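## Task

Take plate G16 out of slot 3 of plate hotel H1 and set it in nest RG, lying flat within the nest's locators and turned so its well A1 sits at the nest corner labelled A1. All other plates in H1 must be left exactly as they were. The result only counts if it stays put without the robot holding it, so release the plate and pull the gripper away at the end.

## Robot and tools

ROBOT. A single four-axis plate-handling arm with one level two-finger gripper; it cannot tilt. Joints from base outward: lift (0.000 to 0.550 m), shoulder (-2.000 to 2.000 rad), elbow (-2.800 to 2.800 rad), wrist yaw (-12.566 to 12.566 rad). Keep the elbow angle at least 0.4 rad away from 0, or the arm may fold and fault. The controlled point, end_effector_position, is midway between the two rubber pads, 2 to 3 cm behind the fingertips. Fingers point along the gripper's +x and close along its y.

FRAMES. Scene frame: origin on the table top under the arm base, +z up, +y to the left when facing along +x. Reported hand positions are in metres in this frame, with orientation as end_effector_quat_wxyz; at long reach the printed position may be somewhat off. Motion commands, however, are offsets in the gripper's own axes.

LABWARE. On a labelled plate, well A1 is at the labelled short end, in the corner farther from the labelled long side. Hotel H1 has 6 slots numbered from the bottom; each shelf is a two-pronged fork with locating pins, and stored plates face a short end outward.

execute_actions(actions): a list of actions run in sequence. Each action is a table of up to 15 rows; each row is one control step of 1/30 s, and if fewer than 15 rows are given the last row repeats to fill 15 steps (0.5 s per action). A row is 5 numbers in [-1, 1]: dx, dy, dz, rz, opening. dx, dy, dz, rz are an offset in the gripper frame from the hand's measured pose at the start of that action (for the first action in a call, from the last pose reported in this scene); every row refers back to that same start, not to the previous row. Scale: 1.0 = 0.6 m or 180 degrees. rz rotates about gripper z from +x toward +y. opening is absolute, not an offset: +1 fully open (0.140 m), -1 closed (pads still 0.066 m apart). Full open-to-close takes at least about 0.6 s. An empty list just returns state and images.

move(target, speed, blocking): target is one such 5-number row, an offset from the pose in the latest result that reports one; the gripper follows a straight path to it, turning the shorter way. speed is m/s, 0.002 to 0.5, default 0.25 (rotation capped at twice that in rad/s); path time 0.5 to 10 s, longer paths stop early. The opening is applied at the start. The path ignores obstacles, the gripper can lag, stray and overshoot the speed, especially with the arm almost straight. Faster contact strikes harder and aiming further beyond a contact presses harder. With blocking=false the result arrives after 0.5 s while motion continues; then only wait or stop are accepted until a result shows the move finished. The added move: line reports the ending (done, off_target, moving, held, fault), the distance to target, and limits: paced means the sent pose was clipped, held means a check blocked steps (after which the arm may jump faster than speed).

wait(seconds): 0 to 10; the arm keeps its last command; returns early if a running move ends. stop(): brakes a running move (needs room, more when fast); fingers keep moving. zoom_image(camera, region): camera is cam_wrist; region [x0, y0, x1, y1] pixels, at most 504x504, origin top-left of the 616x616 image. finished_scene(scene): ends the current scene, pass its number; irreversible; result says whether the goal was met. Answering without a tool call ends everything.

CONTROL DETAILS. Each step the commanded pose is clipped to within 70 mm and 16 degrees of the measured pose, then reached by damped inverse kinematics; after an action the arm goes no further than the last clipped pose, so large offsets need follow-up actions. Because offsets come from the measured pose, repeating a small offset against something rigid does not push harder, but against something yielding it goes deeper. Joints share speed and acceleration limits and stop together on reversal.

RESULT LINES. State gives pose, Joint positions (lift, shoulder, elbow, wrist yaw, pad gap in m), Hand target (pose the controller now drives toward), grip_measured (opening on the command scale; may be offset by about 1 mm throughout a scene). Step readings list positions, HELD marking clipped steps. 'pose unreachable' means the clearance check altered or blocked a command. MOTOR HOT appears from 85 °C; at 100 °C an OVER-TEMPERATURE FAULT brakes the arm until cooled. Holding a load, even idle, heats motors.

GRIPPING. To hold a plate, command an opening about 0.04 below grip_measured; smaller margin grips more gently. Pads manage roughly 18 N each; a fast close can squeeze harder or spring open. A held part may occasionally be tugged.

AVOID. Contact torque reaching a joint's load limit (lift 52.8 N, shoulder 7.92 N m, elbow 3.96 N m, wrist yaw 1.32 N m, including payload weight) stops the arm for 10 s and cancels the rest of the call. Do not knock anything off the table, drop or slip plates, slam, hit or shove hard, or disturb other hotel plates. The simulation runs on while you compose replies, holding the last command.

Each tool is called after "Call:" as a command line: name --argument value for each argument, lists and objects as JSON in quotes; but a table of rows of numbers goes row by row, as --pt "numbers of a row", without its own name.

## Session

Call:
execute_actions --actions '[]'

Scene clock: 0.00 s.
end_effector_position=(+0.5093, +0.2520, +0.2878) grip_measured=+1.00 end_effector_quat_wxyz=(+0.935, -0.000, -0.000, +0.355)
Joint positions: [ 0.283 -0.282 -1.125 -4.15   0.14 ]
Hand target: +0.509, +0.252, +0.288; +0.935, -0.000, -0.000, +0.355

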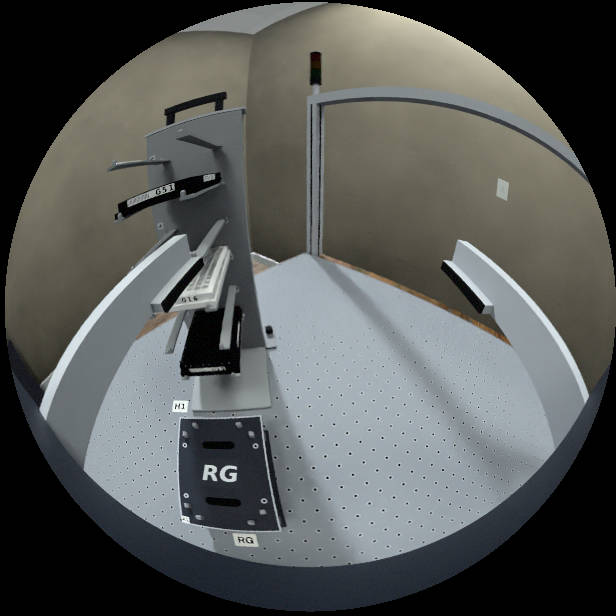

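Call:
zoom_image --camera "cam_wrist" --region '[90, 80, 330, 560]'

Call:
move --target '[0,-0.15,-0.1,0,1]'

Region (90, 80, 330, 560) of cam_wrist's 616x616 image, scaled by 1.050, with more detail than that image has.

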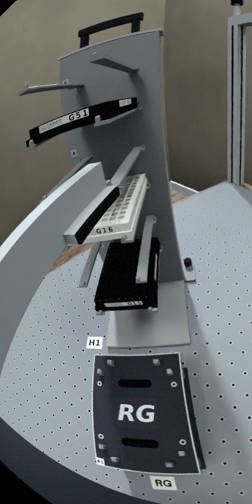

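Scene clock: 1.17 s.
end_effector_position=(+0.5693, +0.1846, +0.2277) grip_measured=+1.00 end_effector_quat_wxyz=(+0.935, -0.000, -0.000, +0.355)
Joint positions: [ 0.223 -0.537 -1.239 -3.78   0.14 ]
Hand target: +0.569, +0.185, +0.228; +0.935, -0.000, -0.000, +0.355
Off the commanded pose: 0.000 m, 0 deg.
move: done

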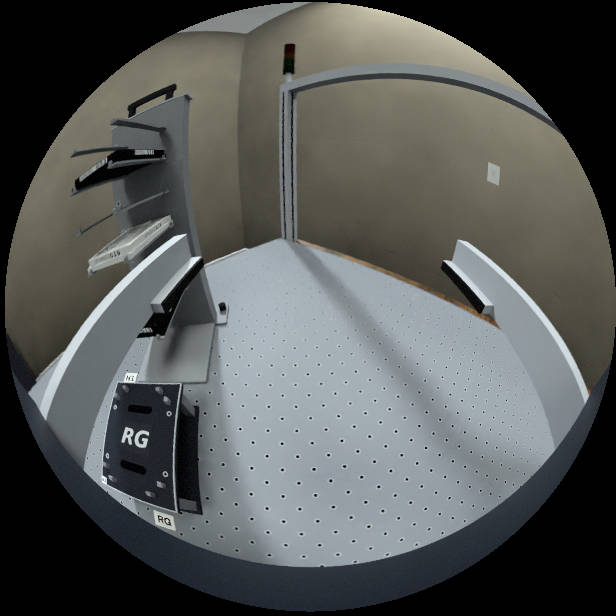

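Call:
move --target '[-0.08,0.36,0.0,0,1]'

Scene clock: 3.17 s.
end_effector_position=(+0.3898, +0.3142, +0.2277) grip_measured=+1.00 end_effector_quat_wxyz=(+0.935, -0.000, -0.000, +0.355)
Joint positions: [ 0.223  0.171 -0.979 -4.748  0.14 ]
Hand target: +0.390, +0.314, +0.228; +0.935, -0.000, -0.000, +0.355
Off the commanded pose: 0.000 m, 0 deg.
move: done

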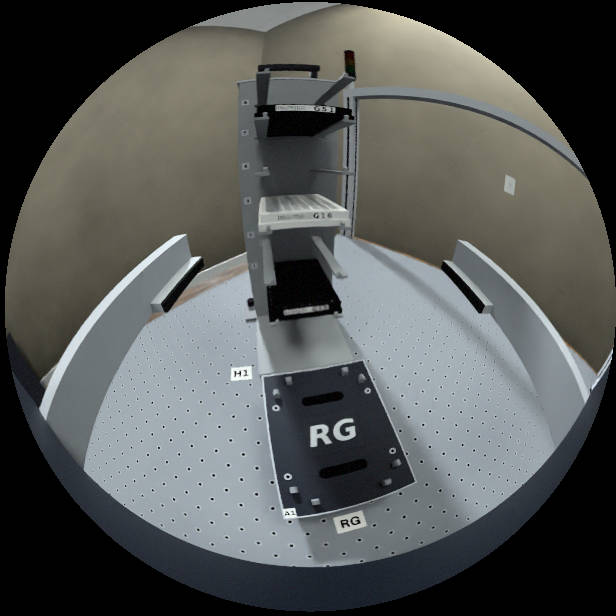

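Call:
move --target '[0,-0.02,-0.03,0.035,1]'

Call:
zoom_image --camera "cam_wrist" --region '[220, 150, 440, 540]'

Scene clock: 4.87 s.
end_effector_position=(+0.3979, +0.3052, +0.2097) grip_measured=+1.00 end_effector_quat_wxyz=(+0.914, -0.000, -0.000, +0.406)
Joint positions: [ 0.205  0.051 -0.944 -4.555  0.14 ]
Hand target: +0.398, +0.305, +0.210; +0.914, -0.000, -0.000, +0.406
Off the commanded pose: 0.000 m, 0 deg.
move: done

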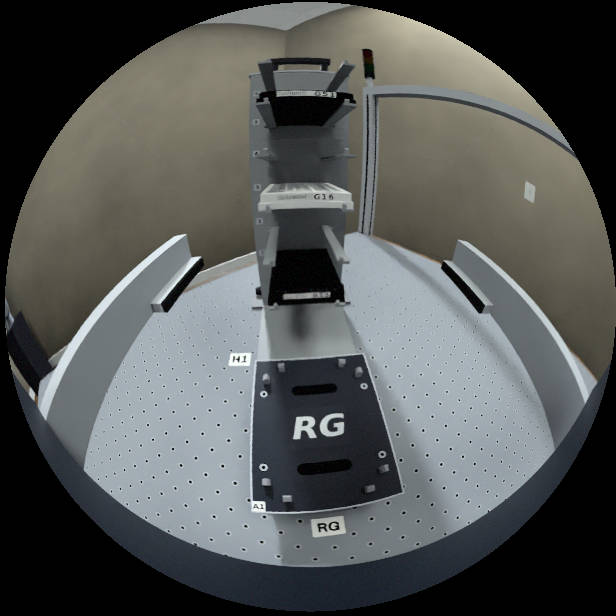

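Region (220, 150, 440, 540) of cam_wrist's 616x616 image, scaled by 1.292, with more detail than that image has; it fills the left 284 columns of this view, and the rest is white.

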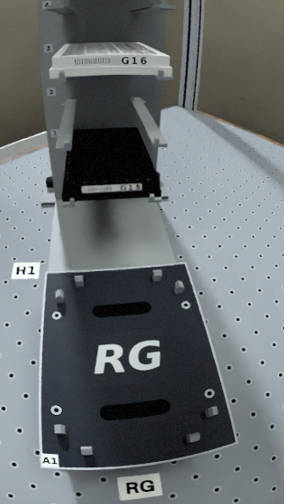

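Call:
move --target '[0.2,-0.01,0.012,0,1]'

Scene clock: 7.10 s.
end_effector_position=(+0.4829, +0.3902, +0.2169) grip_measured=+1.00 end_effector_quat_wxyz=(+0.914, -0.000, -0.000, +0.406)
Joint positions: [ 0.212  0.195 -1.51  -4.133  0.14 ]
Hand target: +0.483, +0.390, +0.217; +0.914, -0.000, -0.000, +0.406
Off the commanded pose: 0.000 m, 0 deg.
move: done

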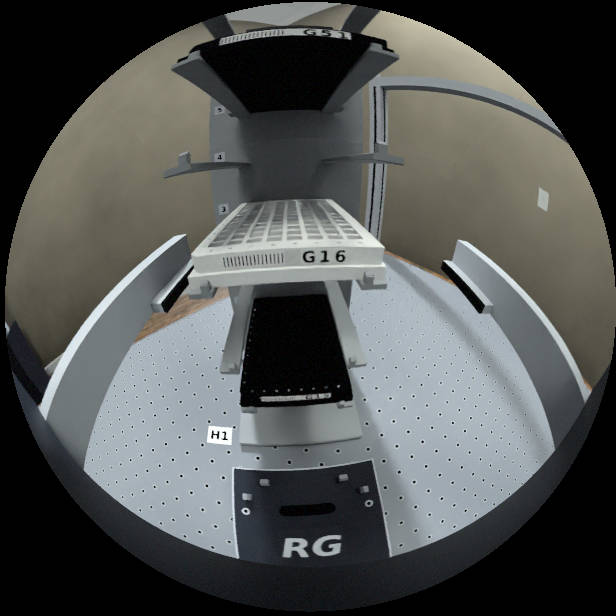

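Call:
move --target '[0.02,0.025,0.008,0,1]'

Call:
zoom_image --camera "cam_wrist" --region '[130, 170, 500, 340]'

Scene clock: 8.57 s.
end_effector_position=(+0.4798, +0.4092, +0.2216) grip_measured=+1.00 end_effector_quat_wxyz=(+0.914, -0.000, -0.000, +0.406)
Joint positions: [ 0.217  0.263 -1.583 -4.128  0.14 ]
Hand target: +0.480, +0.409, +0.222; +0.914, -0.000, -0.000, +0.406
Off the commanded pose: 0.000 m, 0 deg.
move: done

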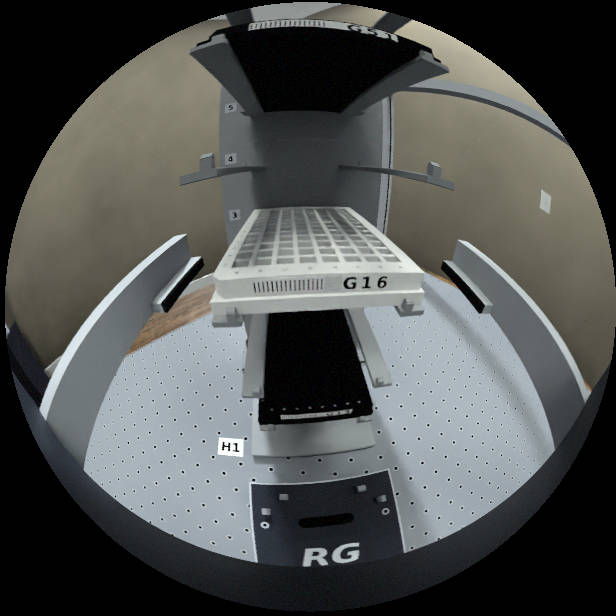

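Region (130, 170, 500, 340) of cam_wrist's 616x616 image, scaled by 1.362, with more detail than that image has; it fills the top 232 rows of this view, and the rest is white.

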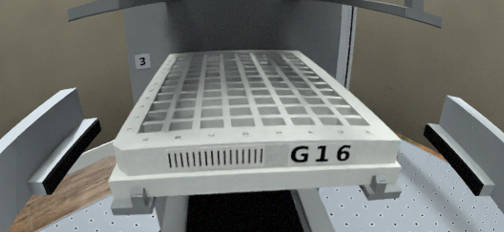

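Call:
move --target '[0.1,0.004,0.0,0,1]' --speed 0.1

Call:
zoom_image --camera "cam_wrist" --region '[100, 170, 540, 450]'

Scene clock: 10.03 s.
end_effector_position=(+0.5182, +0.4553, +0.2217) grip_measured=+1.00 end_effector_quat_wxyz=(+0.914, -0.000, -0.000, +0.405)
Joint positions: [ 0.217  0.41  -1.949 -3.909  0.14 ]
Hand target: +0.518, +0.455, +0.222; +0.914, -0.000, -0.000, +0.406
Off the commanded pose: 0.000 m, 0 deg.
move: done

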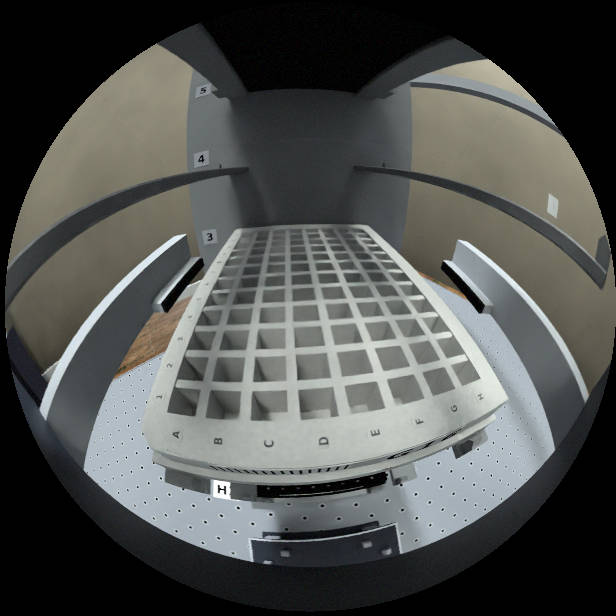

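Region (100, 170, 540, 450) of cam_wrist's 616x616 image, scaled by 1.145, with more detail than that image has; it fills the top 321 rows of this view, and the rest is white.

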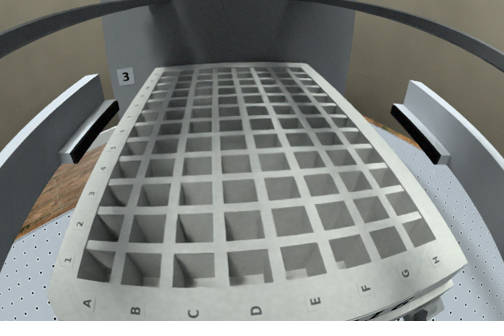

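Call:
move --target '[0,-0.005,0,0,-0.3]'

Call:
move --target '[0,0,0,0,-0.56]'

Scene clock: 20.97 s.
end_effector_position=(+0.5129, +0.4581, +0.2217) grip_measured=-0.30 end_effector_quat_wxyz=(+0.907, -0.000, -0.000, +0.421)
Joint positions: [ 0.217  0.409 -1.941 -3.882  0.092]
Hand target: +0.515, +0.457, +0.222; +0.909, -0.000, -0.000, +0.418
Off the commanded pose: 0.009 m, 2 deg.
TORQUE FAULT: the external load on joint 4 (wrist yaw) reached its load limit, and the arm stopped for 10 seconds. That time counts as 20 of the actions that you can send in this scene. The arm's remaining commands of this call were not run. The arm holds where it stopped, with its grip as last carried out, and accepts commands again: back off and push less far. The arm stops again, at the same cost, whenever a joint's load reaches its limit.
move: fault

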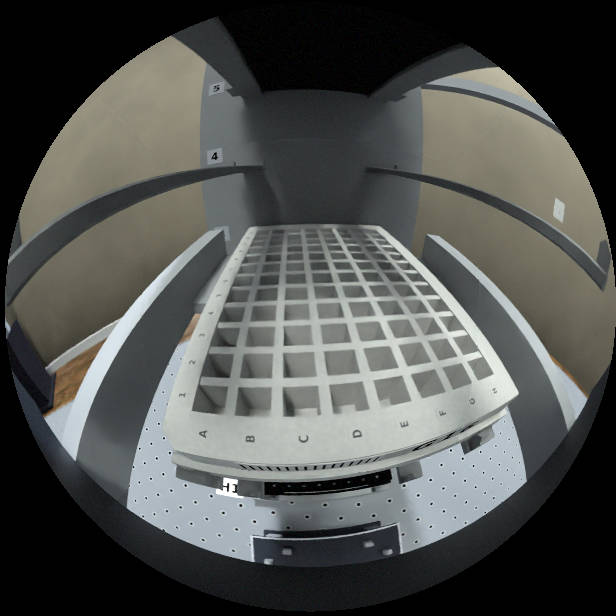

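not run: a fault stop came before this call.

Call:
move --target '[0,0.007,0,-0.008,-0.15]' --speed 0.05

Call:
zoom_image --camera "cam_wrist" --region '[100, 190, 560, 480]'

Scene clock: 22.17 s.
end_effector_position=(+0.5096, +0.4609, +0.2217) grip_measured=-0.15 end_effector_quat_wxyz=(+0.912, -0.000, -0.000, +0.410)
Joint positions: [ 0.217  0.429 -1.946 -3.922  0.097]
Hand target: +0.510, +0.461, +0.222; +0.912, -0.000, -0.000, +0.410
Off the commanded pose: 0.000 m, 0 deg.
move: done

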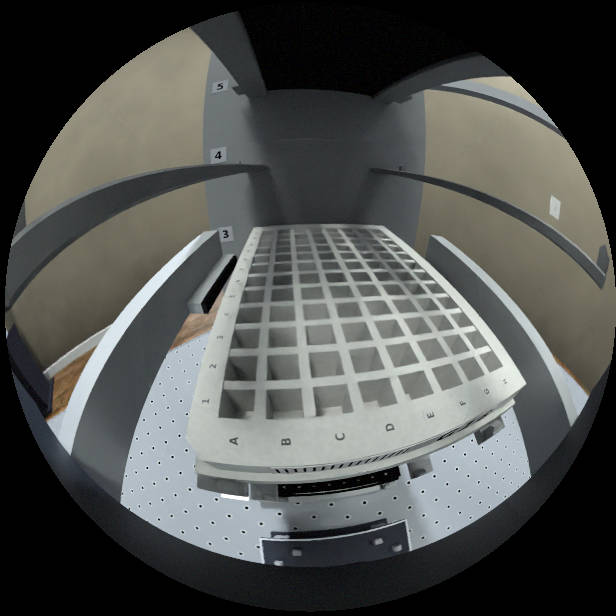

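Region (100, 190, 560, 480) of cam_wrist's 616x616 image, scaled by 1.096, with more detail than that image has; it fills the top 318 rows of this view, and the rest is white.

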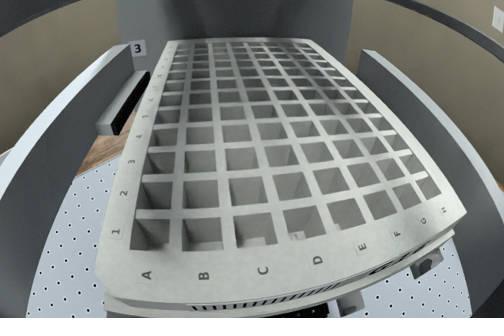

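Call:
move --target '[0,-0.017,0,0,-0.15]' --speed 0.05

Scene clock: 23.50 s.
end_effector_position=(+0.5146, +0.4558, +0.2217) grip_measured=-0.15 end_effector_quat_wxyz=(+0.910, -0.000, -0.000, +0.415)
Joint positions: [ 0.217  0.405 -1.936 -3.896  0.098]
Hand target: +0.517, +0.454, +0.222; +0.912, -0.000, -0.000, +0.410
Off the commanded pose: 0.003 m, 1 deg.
move: done

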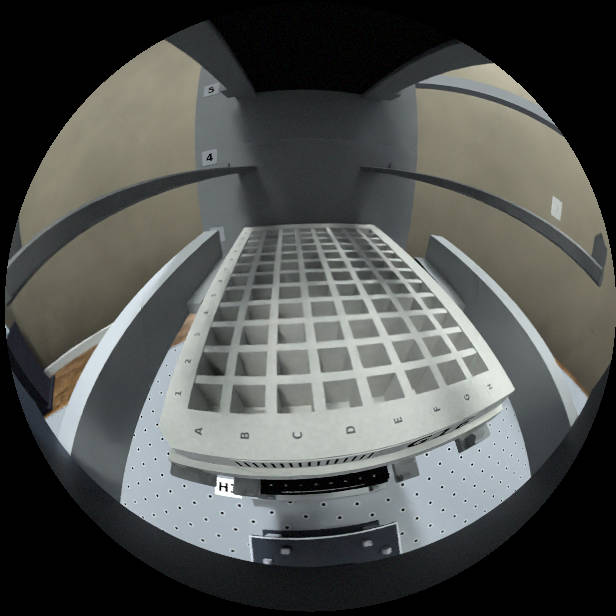

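Call:
move --target '[0,0.003,0,0.025,-0.15]' --speed 0.05

Scene clock: 24.90 s.
end_effector_position=(+0.5132, +0.4570, +0.2217) grip_measured=-0.15 end_effector_quat_wxyz=(+0.893, -0.000, -0.000, +0.450)
Joint positions: [ 0.217  0.382 -1.933 -3.798  0.097]
Hand target: +0.513, +0.457, +0.222; +0.893, -0.000, -0.000, +0.451
Off the commanded pose: 0.000 m, 0 deg.
move: done

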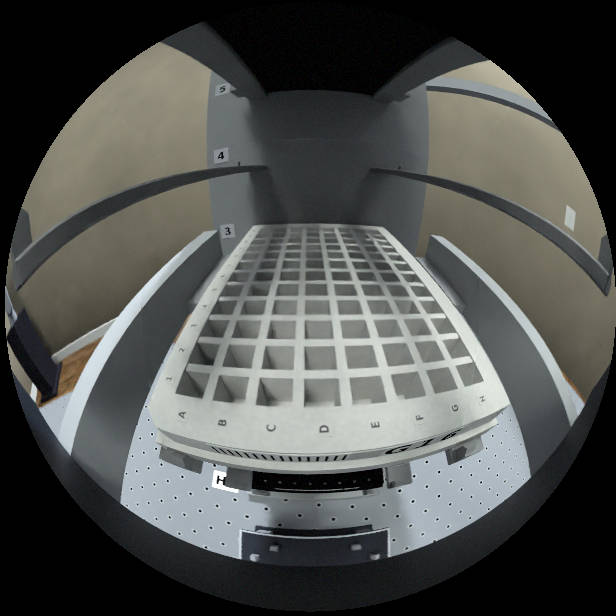

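Call:
move --target '[0,0.004,0,0,-0.32]' --speed 0.03

Call:
move --target '[0,0,0,0,-0.42]'

Scene clock: 25.87 s.
end_effector_position=(+0.5113, +0.4584, +0.2217) grip_measured=-0.32 end_effector_quat_wxyz=(+0.893, -0.000, -0.000, +0.451)
Joint positions: [ 0.217  0.388 -1.933 -3.803  0.091]
Hand target: +0.511, +0.458, +0.222; +0.893, -0.000, -0.000, +0.450
Off the commanded pose: 0.000 m, 0 deg.
move: done

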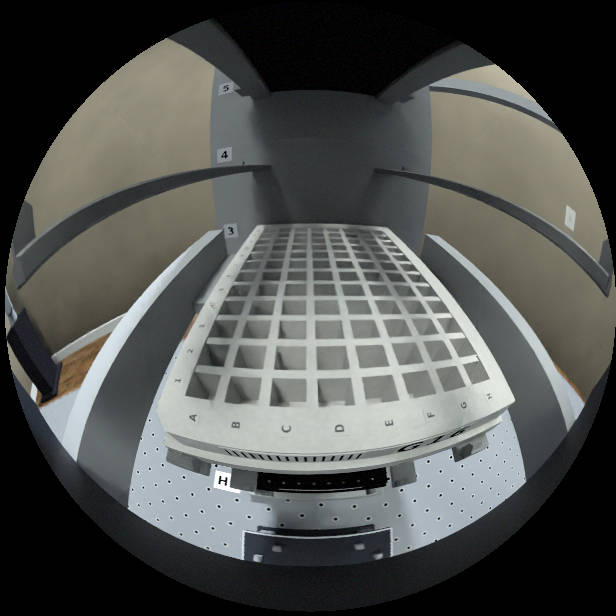

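Scene clock: 26.37 s.
end_effector_position=(+0.5113, +0.4584, +0.2217) grip_measured=-0.42 end_effector_quat_wxyz=(+0.893, -0.000, -0.000, +0.451)
Joint positions: [ 0.217  0.388 -1.933 -3.803  0.087]
Hand target: +0.511, +0.458, +0.222; +0.893, -0.000, -0.000, +0.451
Off the commanded pose: 0.000 m, 0 deg.
move: done

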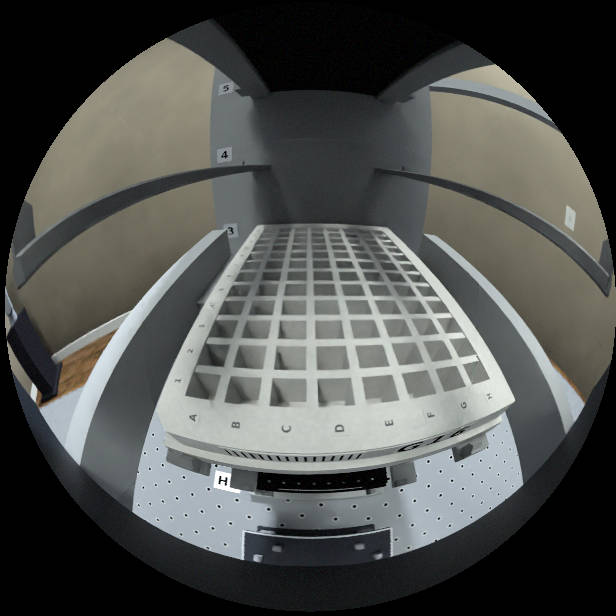

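Call:
move --target '[0,0.0015,0,0,-0.5]' --speed 0.01

Call:
move --target '[0,0,0,0,-0.56]'

Scene clock: 27.47 s.
end_effector_position=(+0.5107, +0.4589, +0.2217) grip_measured=-0.47 end_effector_quat_wxyz=(+0.893, -0.000, -0.000, +0.451)
Joint positions: [ 0.217  0.39  -1.933 -3.805  0.086]
Hand target: +0.511, +0.459, +0.222; +0.893, -0.000, -0.000, +0.451
Off the commanded pose: 0.000 m, 0 deg.
move: done

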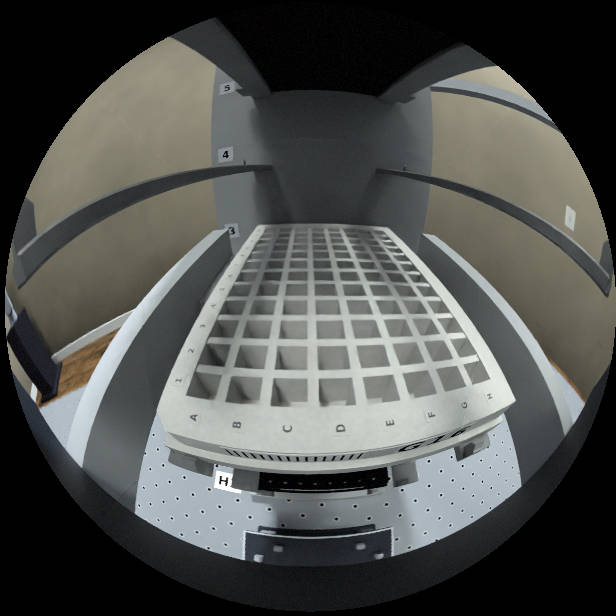

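Scene clock: 27.97 s.
end_effector_position=(+0.5107, +0.4589, +0.2217) grip_measured=-0.47 end_effector_quat_wxyz=(+0.893, -0.000, -0.000, +0.451)
Joint positions: [ 0.217  0.39  -1.933 -3.805  0.086]
Hand target: +0.511, +0.459, +0.222; +0.893, -0.000, -0.000, +0.451
Off the commanded pose: 0.000 m, 0 deg.
move: done

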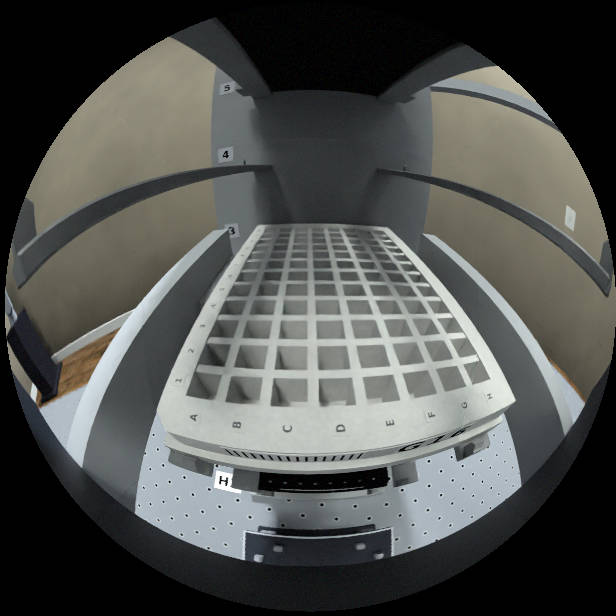

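Call:
move --target '[0,0,0.018,0,-0.53]' --speed 0.03

Call:
move --target '[-0.26,0,0,0,-0.53]' --speed 0.12

Scene clock: 29.13 s.
end_effector_position=(+0.5107, +0.4589, +0.2325) grip_measured=-0.47 end_effector_quat_wxyz=(+0.893, -0.000, -0.000, +0.451)
Joint positions: [ 0.227  0.39  -1.933 -3.805  0.086]
Hand target: +0.511, +0.459, +0.232; +0.893, -0.000, -0.000, +0.451
Off the commanded pose: 0.000 m, 0 deg.
move: done

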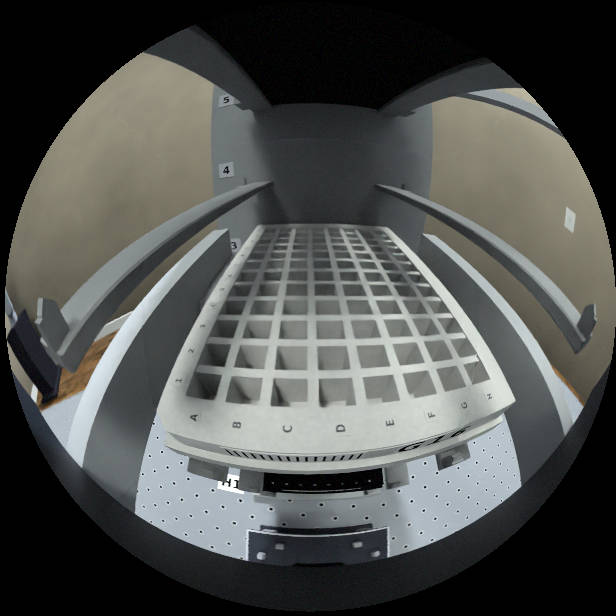

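Scene clock: 30.73 s.
end_effector_position=(+0.4180, +0.3333, +0.2325) grip_measured=-0.47 end_effector_quat_wxyz=(+0.893, -0.000, -0.000, +0.451)
Joint positions: [ 0.227  0.045 -1.094 -4.3    0.086]
Hand target: +0.418, +0.333, +0.232; +0.893, -0.000, -0.000, +0.451
Off the commanded pose: 0.000 m, 0 deg.
move: done

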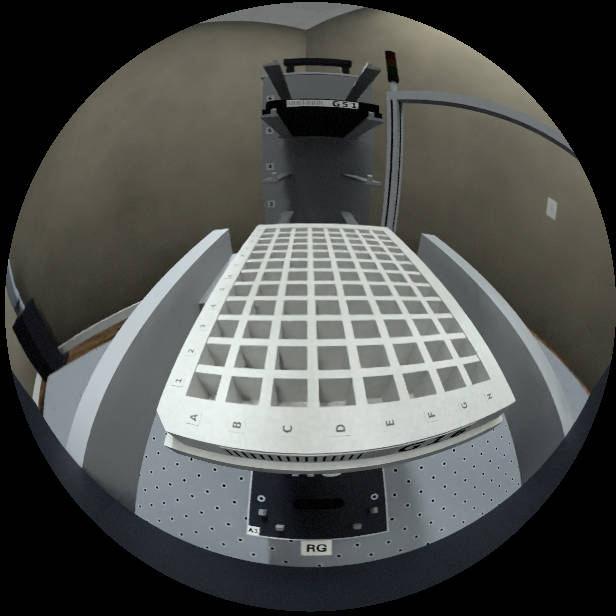

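Call:
move --target '[-0.06,0,-0.2,0,-0.53]' --speed 0.15

Call:
zoom_image --camera "cam_wrist" --region '[130, 380, 530, 600]'

Scene clock: 32.63 s.
end_effector_position=(+0.3966, +0.3044, +0.1124) grip_measured=-0.47 end_effector_quat_wxyz=(+0.893, -0.000, -0.000, +0.451)
Joint positions: [ 0.107 -0.008 -0.933 -4.407  0.086]
Hand target: +0.397, +0.304, +0.112; +0.893, -0.000, -0.000, +0.451
Off the commanded pose: 0.000 m, 0 deg.
move: done

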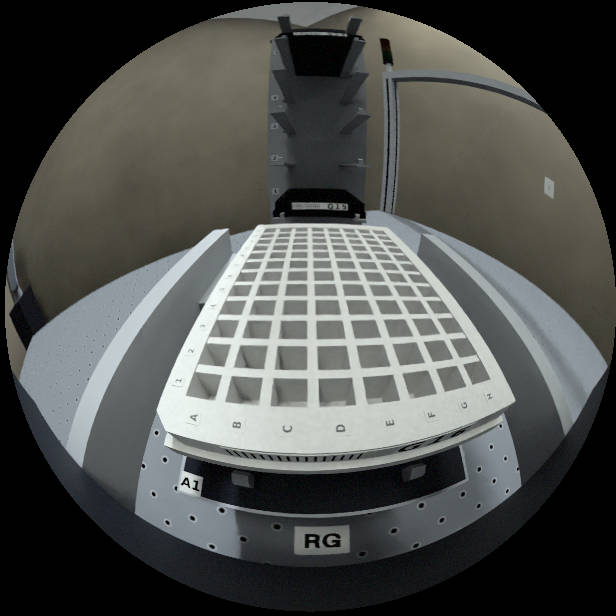

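Region (130, 380, 530, 600) of cam_wrist's 616x616 image, scaled by 1.260, with more detail than that image has; it fills the top 277 rows of this view, and the rest is white.

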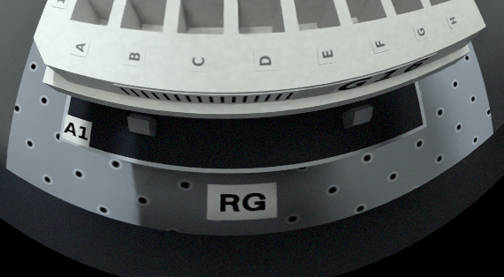

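Call:
move --target '[0,0,-0.085,0,-0.53]' --speed 0.08

Call:
zoom_image --camera "cam_wrist" --region '[130, 380, 530, 600]'

Scene clock: 43.87 s.
end_effector_position=(+0.3962, +0.3045, +0.0754) grip_measured=-0.48 end_effector_quat_wxyz=(+0.892, -0.000, -0.000, +0.452)
Joint positions: [ 0.07  -0.008 -0.932 -4.405  0.085]
Hand target: +0.396, +0.304, +0.075; +0.892, -0.000, -0.000, +0.452
Off the commanded pose: 0.014 m, 0 deg.
TORQUE FAULT: the external load on joint 1 (lift) reached its load limit, and the arm stopped for 10 seconds. That time counts as 20 of the actions that you can send in this scene. The arm's remaining commands of this call were not run. The arm holds where it stopped, with its grip as last carried out, and accepts commands again: back off and push less far. The arm stops again, at the same cost, whenever a joint's load reaches its limit.
move: fault

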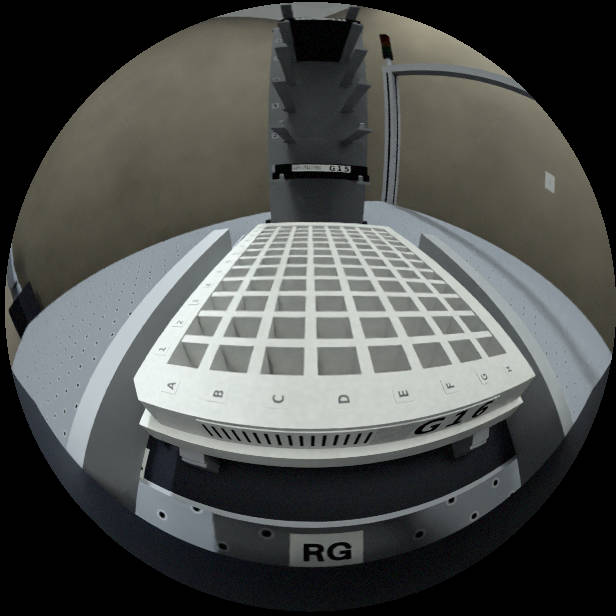

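Region (130, 380, 530, 600) of cam_wrist's 616x616 image, scaled by 1.260, with more detail than that image has; it fills the top 277 rows of this view, and the rest is white.

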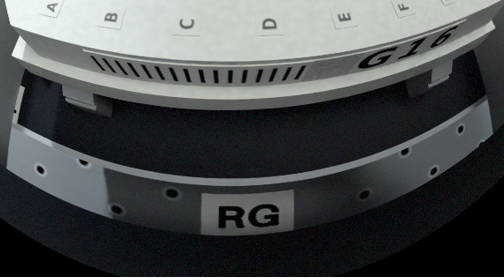

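Call:
move --target '[0.012,0,0.012,0,-0.55]' --speed 0.03

Call:
zoom_image --camera "cam_wrist" --region '[100, 200, 560, 560]'

Scene clock: 50.10 s.
end_effector_position=(+0.3988, +0.3090, +0.0826) grip_measured=-0.48 end_effector_quat_wxyz=(+0.892, -0.000, -0.000, +0.453)
Joint positions: [ 0.078  0.001 -0.955 -4.39   0.085]
Hand target: +0.400, +0.310, +0.083; +0.892, -0.000, -0.000, +0.452
Off the commanded pose: 0.002 m, 0 deg.
move: done

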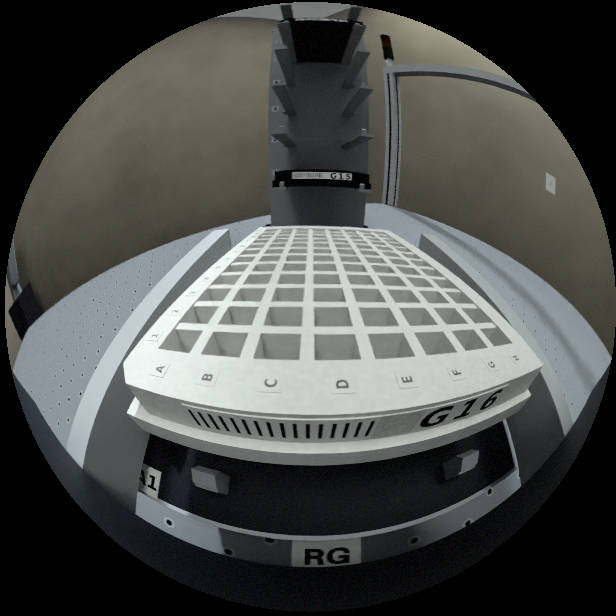

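Region (100, 200, 560, 560) of cam_wrist's 616x616 image, scaled by 1.096, with more detail than that image has; it fills the top 394 rows of this view, and the rest is white.

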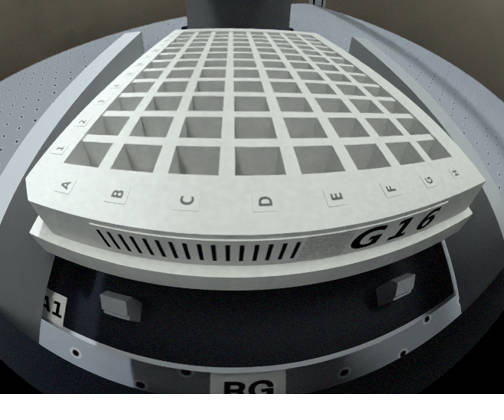

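Call:
move --target '[-0.006,0,-0.012,0,-0.55]' --speed 0.01

Call:
zoom_image --camera "cam_wrist" --region '[100, 200, 560, 560]'

Scene clock: 51.53 s.
end_effector_position=(+0.3968, +0.3063, +0.0756) grip_measured=-0.48 end_effector_quat_wxyz=(+0.892, -0.000, -0.000, +0.453)
Joint positions: [ 0.071 -0.004 -0.94  -4.4    0.085]
Hand target: +0.397, +0.306, +0.075; +0.892, -0.000, -0.000, +0.453
Off the commanded pose: 0.000 m, 0 deg.
move: done

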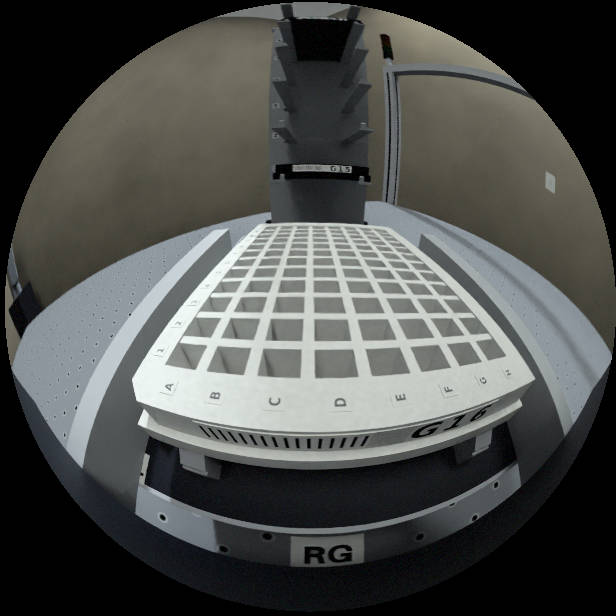

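Region (100, 200, 560, 560) of cam_wrist's 616x616 image, scaled by 1.096, with more detail than that image has; it fills the top 394 rows of this view, and the rest is white.

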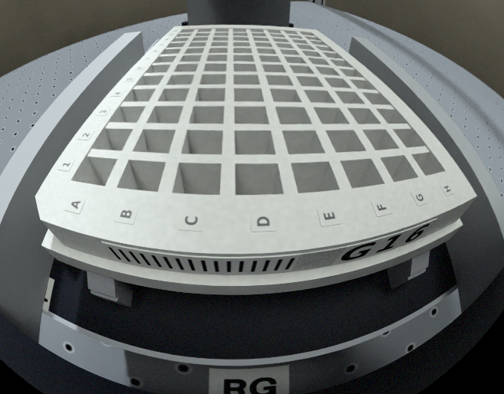

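Call:
move --target '[0.004,0,-0.005,0,-0.55]' --speed 0.008

Call:
zoom_image --camera "cam_wrist" --region '[100, 200, 560, 560]'

Scene clock: 62.37 s.
end_effector_position=(+0.3971, +0.3069, +0.0754) grip_measured=-0.48 end_effector_quat_wxyz=(+0.892, -0.000, -0.000, +0.453)
Joint positions: [ 0.07  -0.002 -0.943 -4.399  0.085]
Hand target: +0.397, +0.307, +0.075; +0.892, -0.000, -0.000, +0.453
Off the commanded pose: 0.003 m, 0 deg.
TORQUE FAULT: the external load on joint 1 (lift) reached its load limit, and the arm stopped for 10 seconds. That time counts as 20 of the actions that you can send in this scene. The arm's remaining commands of this call were not run. The arm holds where it stopped, with its grip as last carried out, and accepts commands again: back off and push less far. The arm stops again, at the same cost, whenever a joint's load reaches its limit.
move: fault

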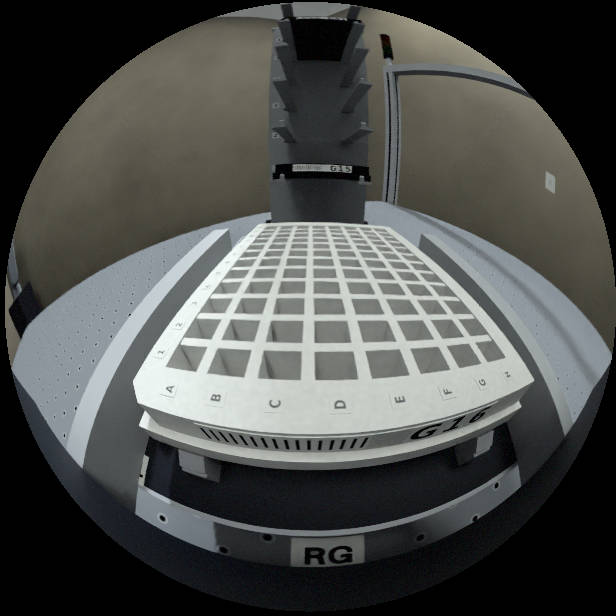

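Region (100, 200, 560, 560) of cam_wrist's 616x616 image, scaled by 1.096, with more detail than that image has; it fills the top 394 rows of this view, and the rest is white.

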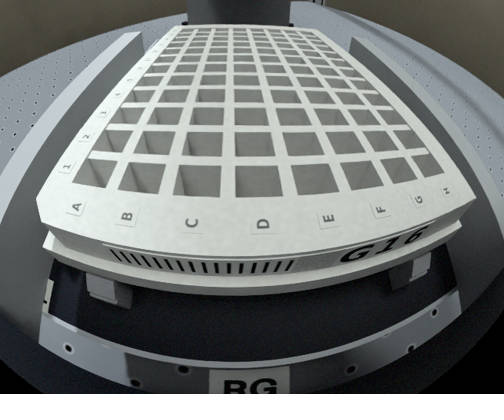

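Call:
move --target '[0.008,0,0.012,0,-0.55]' --speed 0.02

Call:
move --target '[0,0,-0.009,0,-0.55]' --speed 0.008

Call:
zoom_image --camera "cam_wrist" --region '[120, 380, 560, 560]'

Scene clock: 63.80 s.
end_effector_position=(+0.3986, +0.3095, +0.0826) grip_measured=-0.49 end_effector_quat_wxyz=(+0.892, -0.000, -0.000, +0.453)
Joint positions: [ 0.078  0.003 -0.956 -4.39   0.085]
Hand target: +0.400, +0.311, +0.083; +0.892, -0.000, -0.000, +0.453
Off the commanded pose: 0.002 m, 0 deg.
move: done

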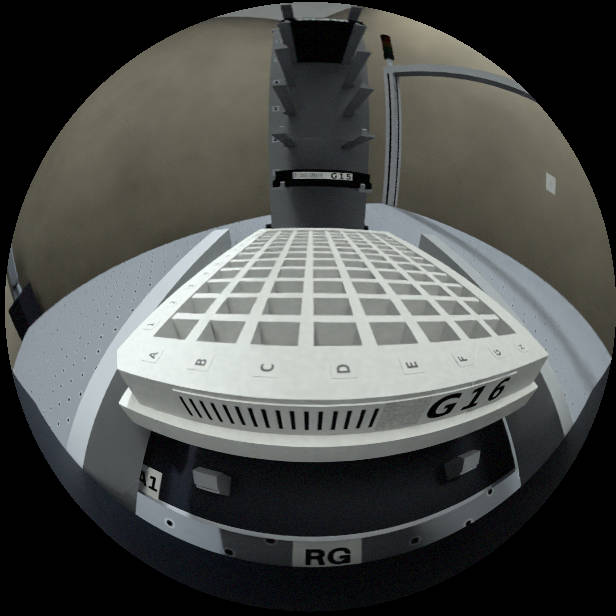

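Scene clock: 64.70 s.
end_effector_position=(+0.3982, +0.3089, +0.0773) grip_measured=-0.48 end_effector_quat_wxyz=(+0.892, -0.000, -0.000, +0.452)
Joint positions: [ 0.072  0.002 -0.953 -4.394  0.085]
Hand target: +0.399, +0.309, +0.077; +0.892, -0.000, -0.000, +0.453
Off the commanded pose: 0.001 m, 0 deg.
move: done

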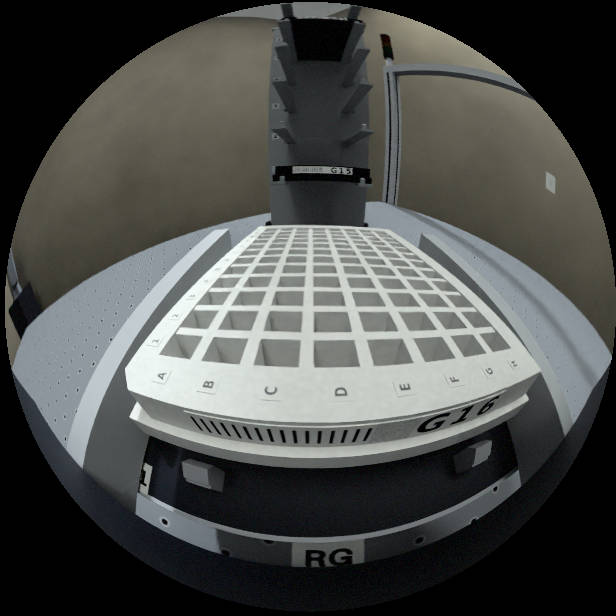

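Region (120, 380, 560, 560) of cam_wrist's 616x616 image, scaled by 1.145, with more detail than that image has; it fills the top 206 rows of this view, and the rest is white.

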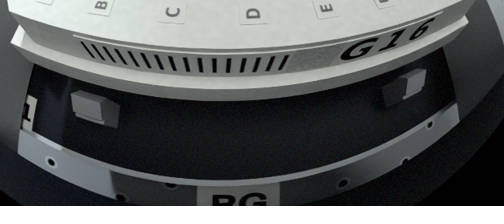

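Call:
move --target '[0,0,-0.004,0,-0.55]' --speed 0.005

Call:
zoom_image --camera "cam_wrist" --region '[120, 380, 560, 560]'

Scene clock: 65.77 s.
end_effector_position=(+0.3981, +0.3087, +0.0753) grip_measured=-0.48 end_effector_quat_wxyz=(+0.892, -0.000, -0.000, +0.452)
Joint positions: [ 0.07   0.002 -0.952 -4.395  0.085]
Hand target: +0.398, +0.309, +0.075; +0.892, -0.000, -0.000, +0.452
Off the commanded pose: 0.001 m, 0 deg.
move: done

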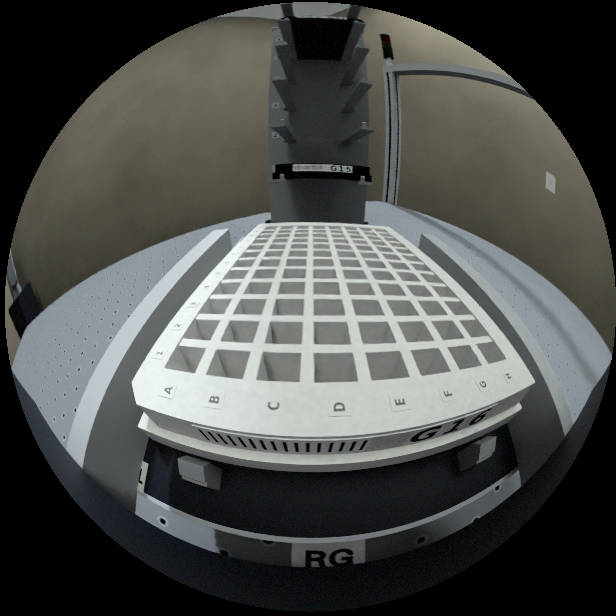

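Region (120, 380, 560, 560) of cam_wrist's 616x616 image, scaled by 1.145, with more detail than that image has; it fills the top 206 rows of this view, and the rest is white.

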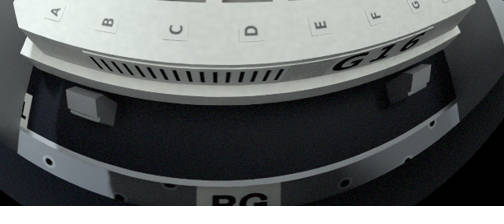

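Call:
move --target '[0,0,0.001,0,-0.35]' --speed 0.01

Call:
move --target '[0,0,0.01,0,0.6]' --speed 0.02

Call:
move --target '[-0.1,0,0.12,0,0.6]'

Call:
zoom_image --camera "cam_wrist" --region '[160, 220, 480, 540]'

Scene clock: 67.13 s.
end_effector_position=(+0.3981, +0.3086, +0.0759) grip_measured=-0.35 end_effector_quat_wxyz=(+0.892, -0.000, -0.000, +0.452)
Joint positions: [ 0.071  0.002 -0.952 -4.395  0.09 ]
Hand target: +0.398, +0.309, +0.076; +0.892, -0.000, -0.000, +0.452
Off the commanded pose: 0.000 m, 0 deg.
move: done

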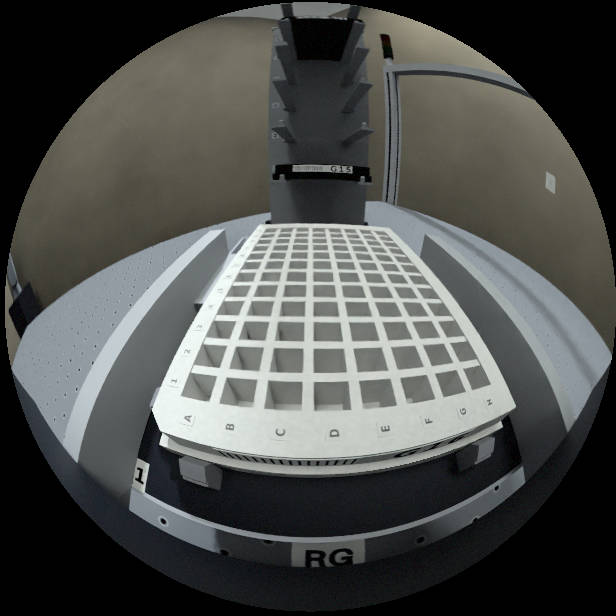

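Scene clock: 67.83 s.
end_effector_position=(+0.3981, +0.3086, +0.0819) grip_measured=+0.60 end_effector_quat_wxyz=(+0.892, -0.000, -0.000, +0.452)
Joint positions: [ 0.077  0.002 -0.952 -4.395  0.125]
Hand target: +0.398, +0.309, +0.082; +0.892, -0.000, -0.000, +0.452
Off the commanded pose: 0.000 m, 0 deg.
move: done

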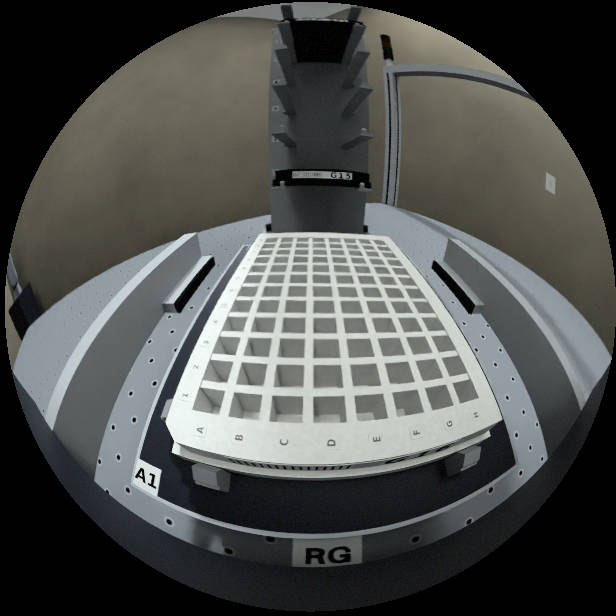

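Scene clock: 68.60 s.
end_effector_position=(+0.3626, +0.2602, +0.1540) grip_measured=+0.60 end_effector_quat_wxyz=(+0.892, -0.000, -0.000, +0.452)
Joint positions: [ 0.149 -0.063 -0.694 -4.588  0.125]
Hand target: +0.363, +0.260, +0.154; +0.892, -0.000, -0.000, +0.452
Off the commanded pose: 0.000 m, 0 deg.
move: done

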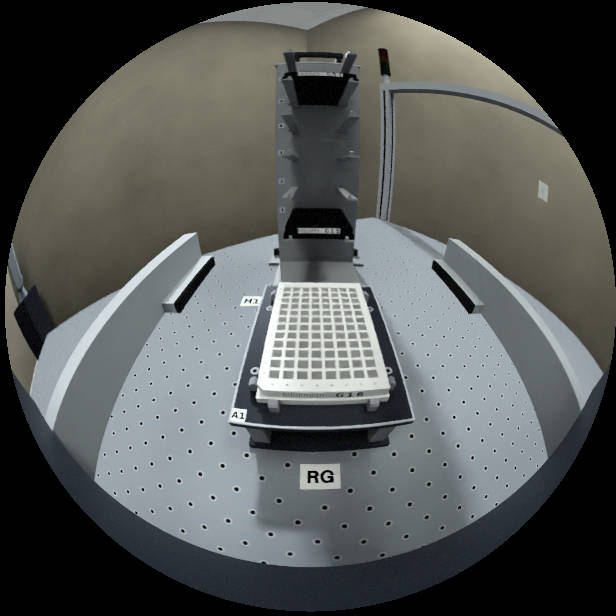

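Region (160, 220, 480, 540) of cam_wrist's 616x616 image, scaled by 1.575, with more detail than that image has.

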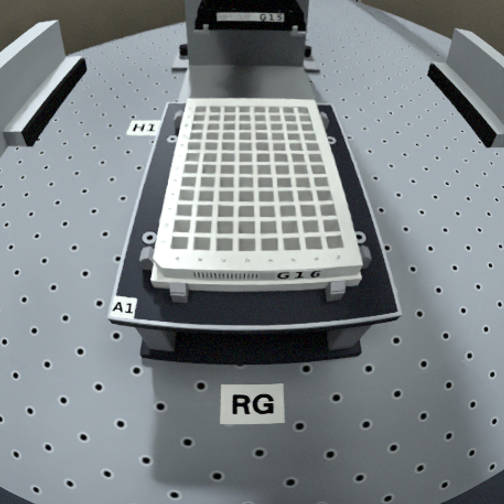

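Seated.

Call:
finished_scene --scene 1

The scene is finished: the task was done.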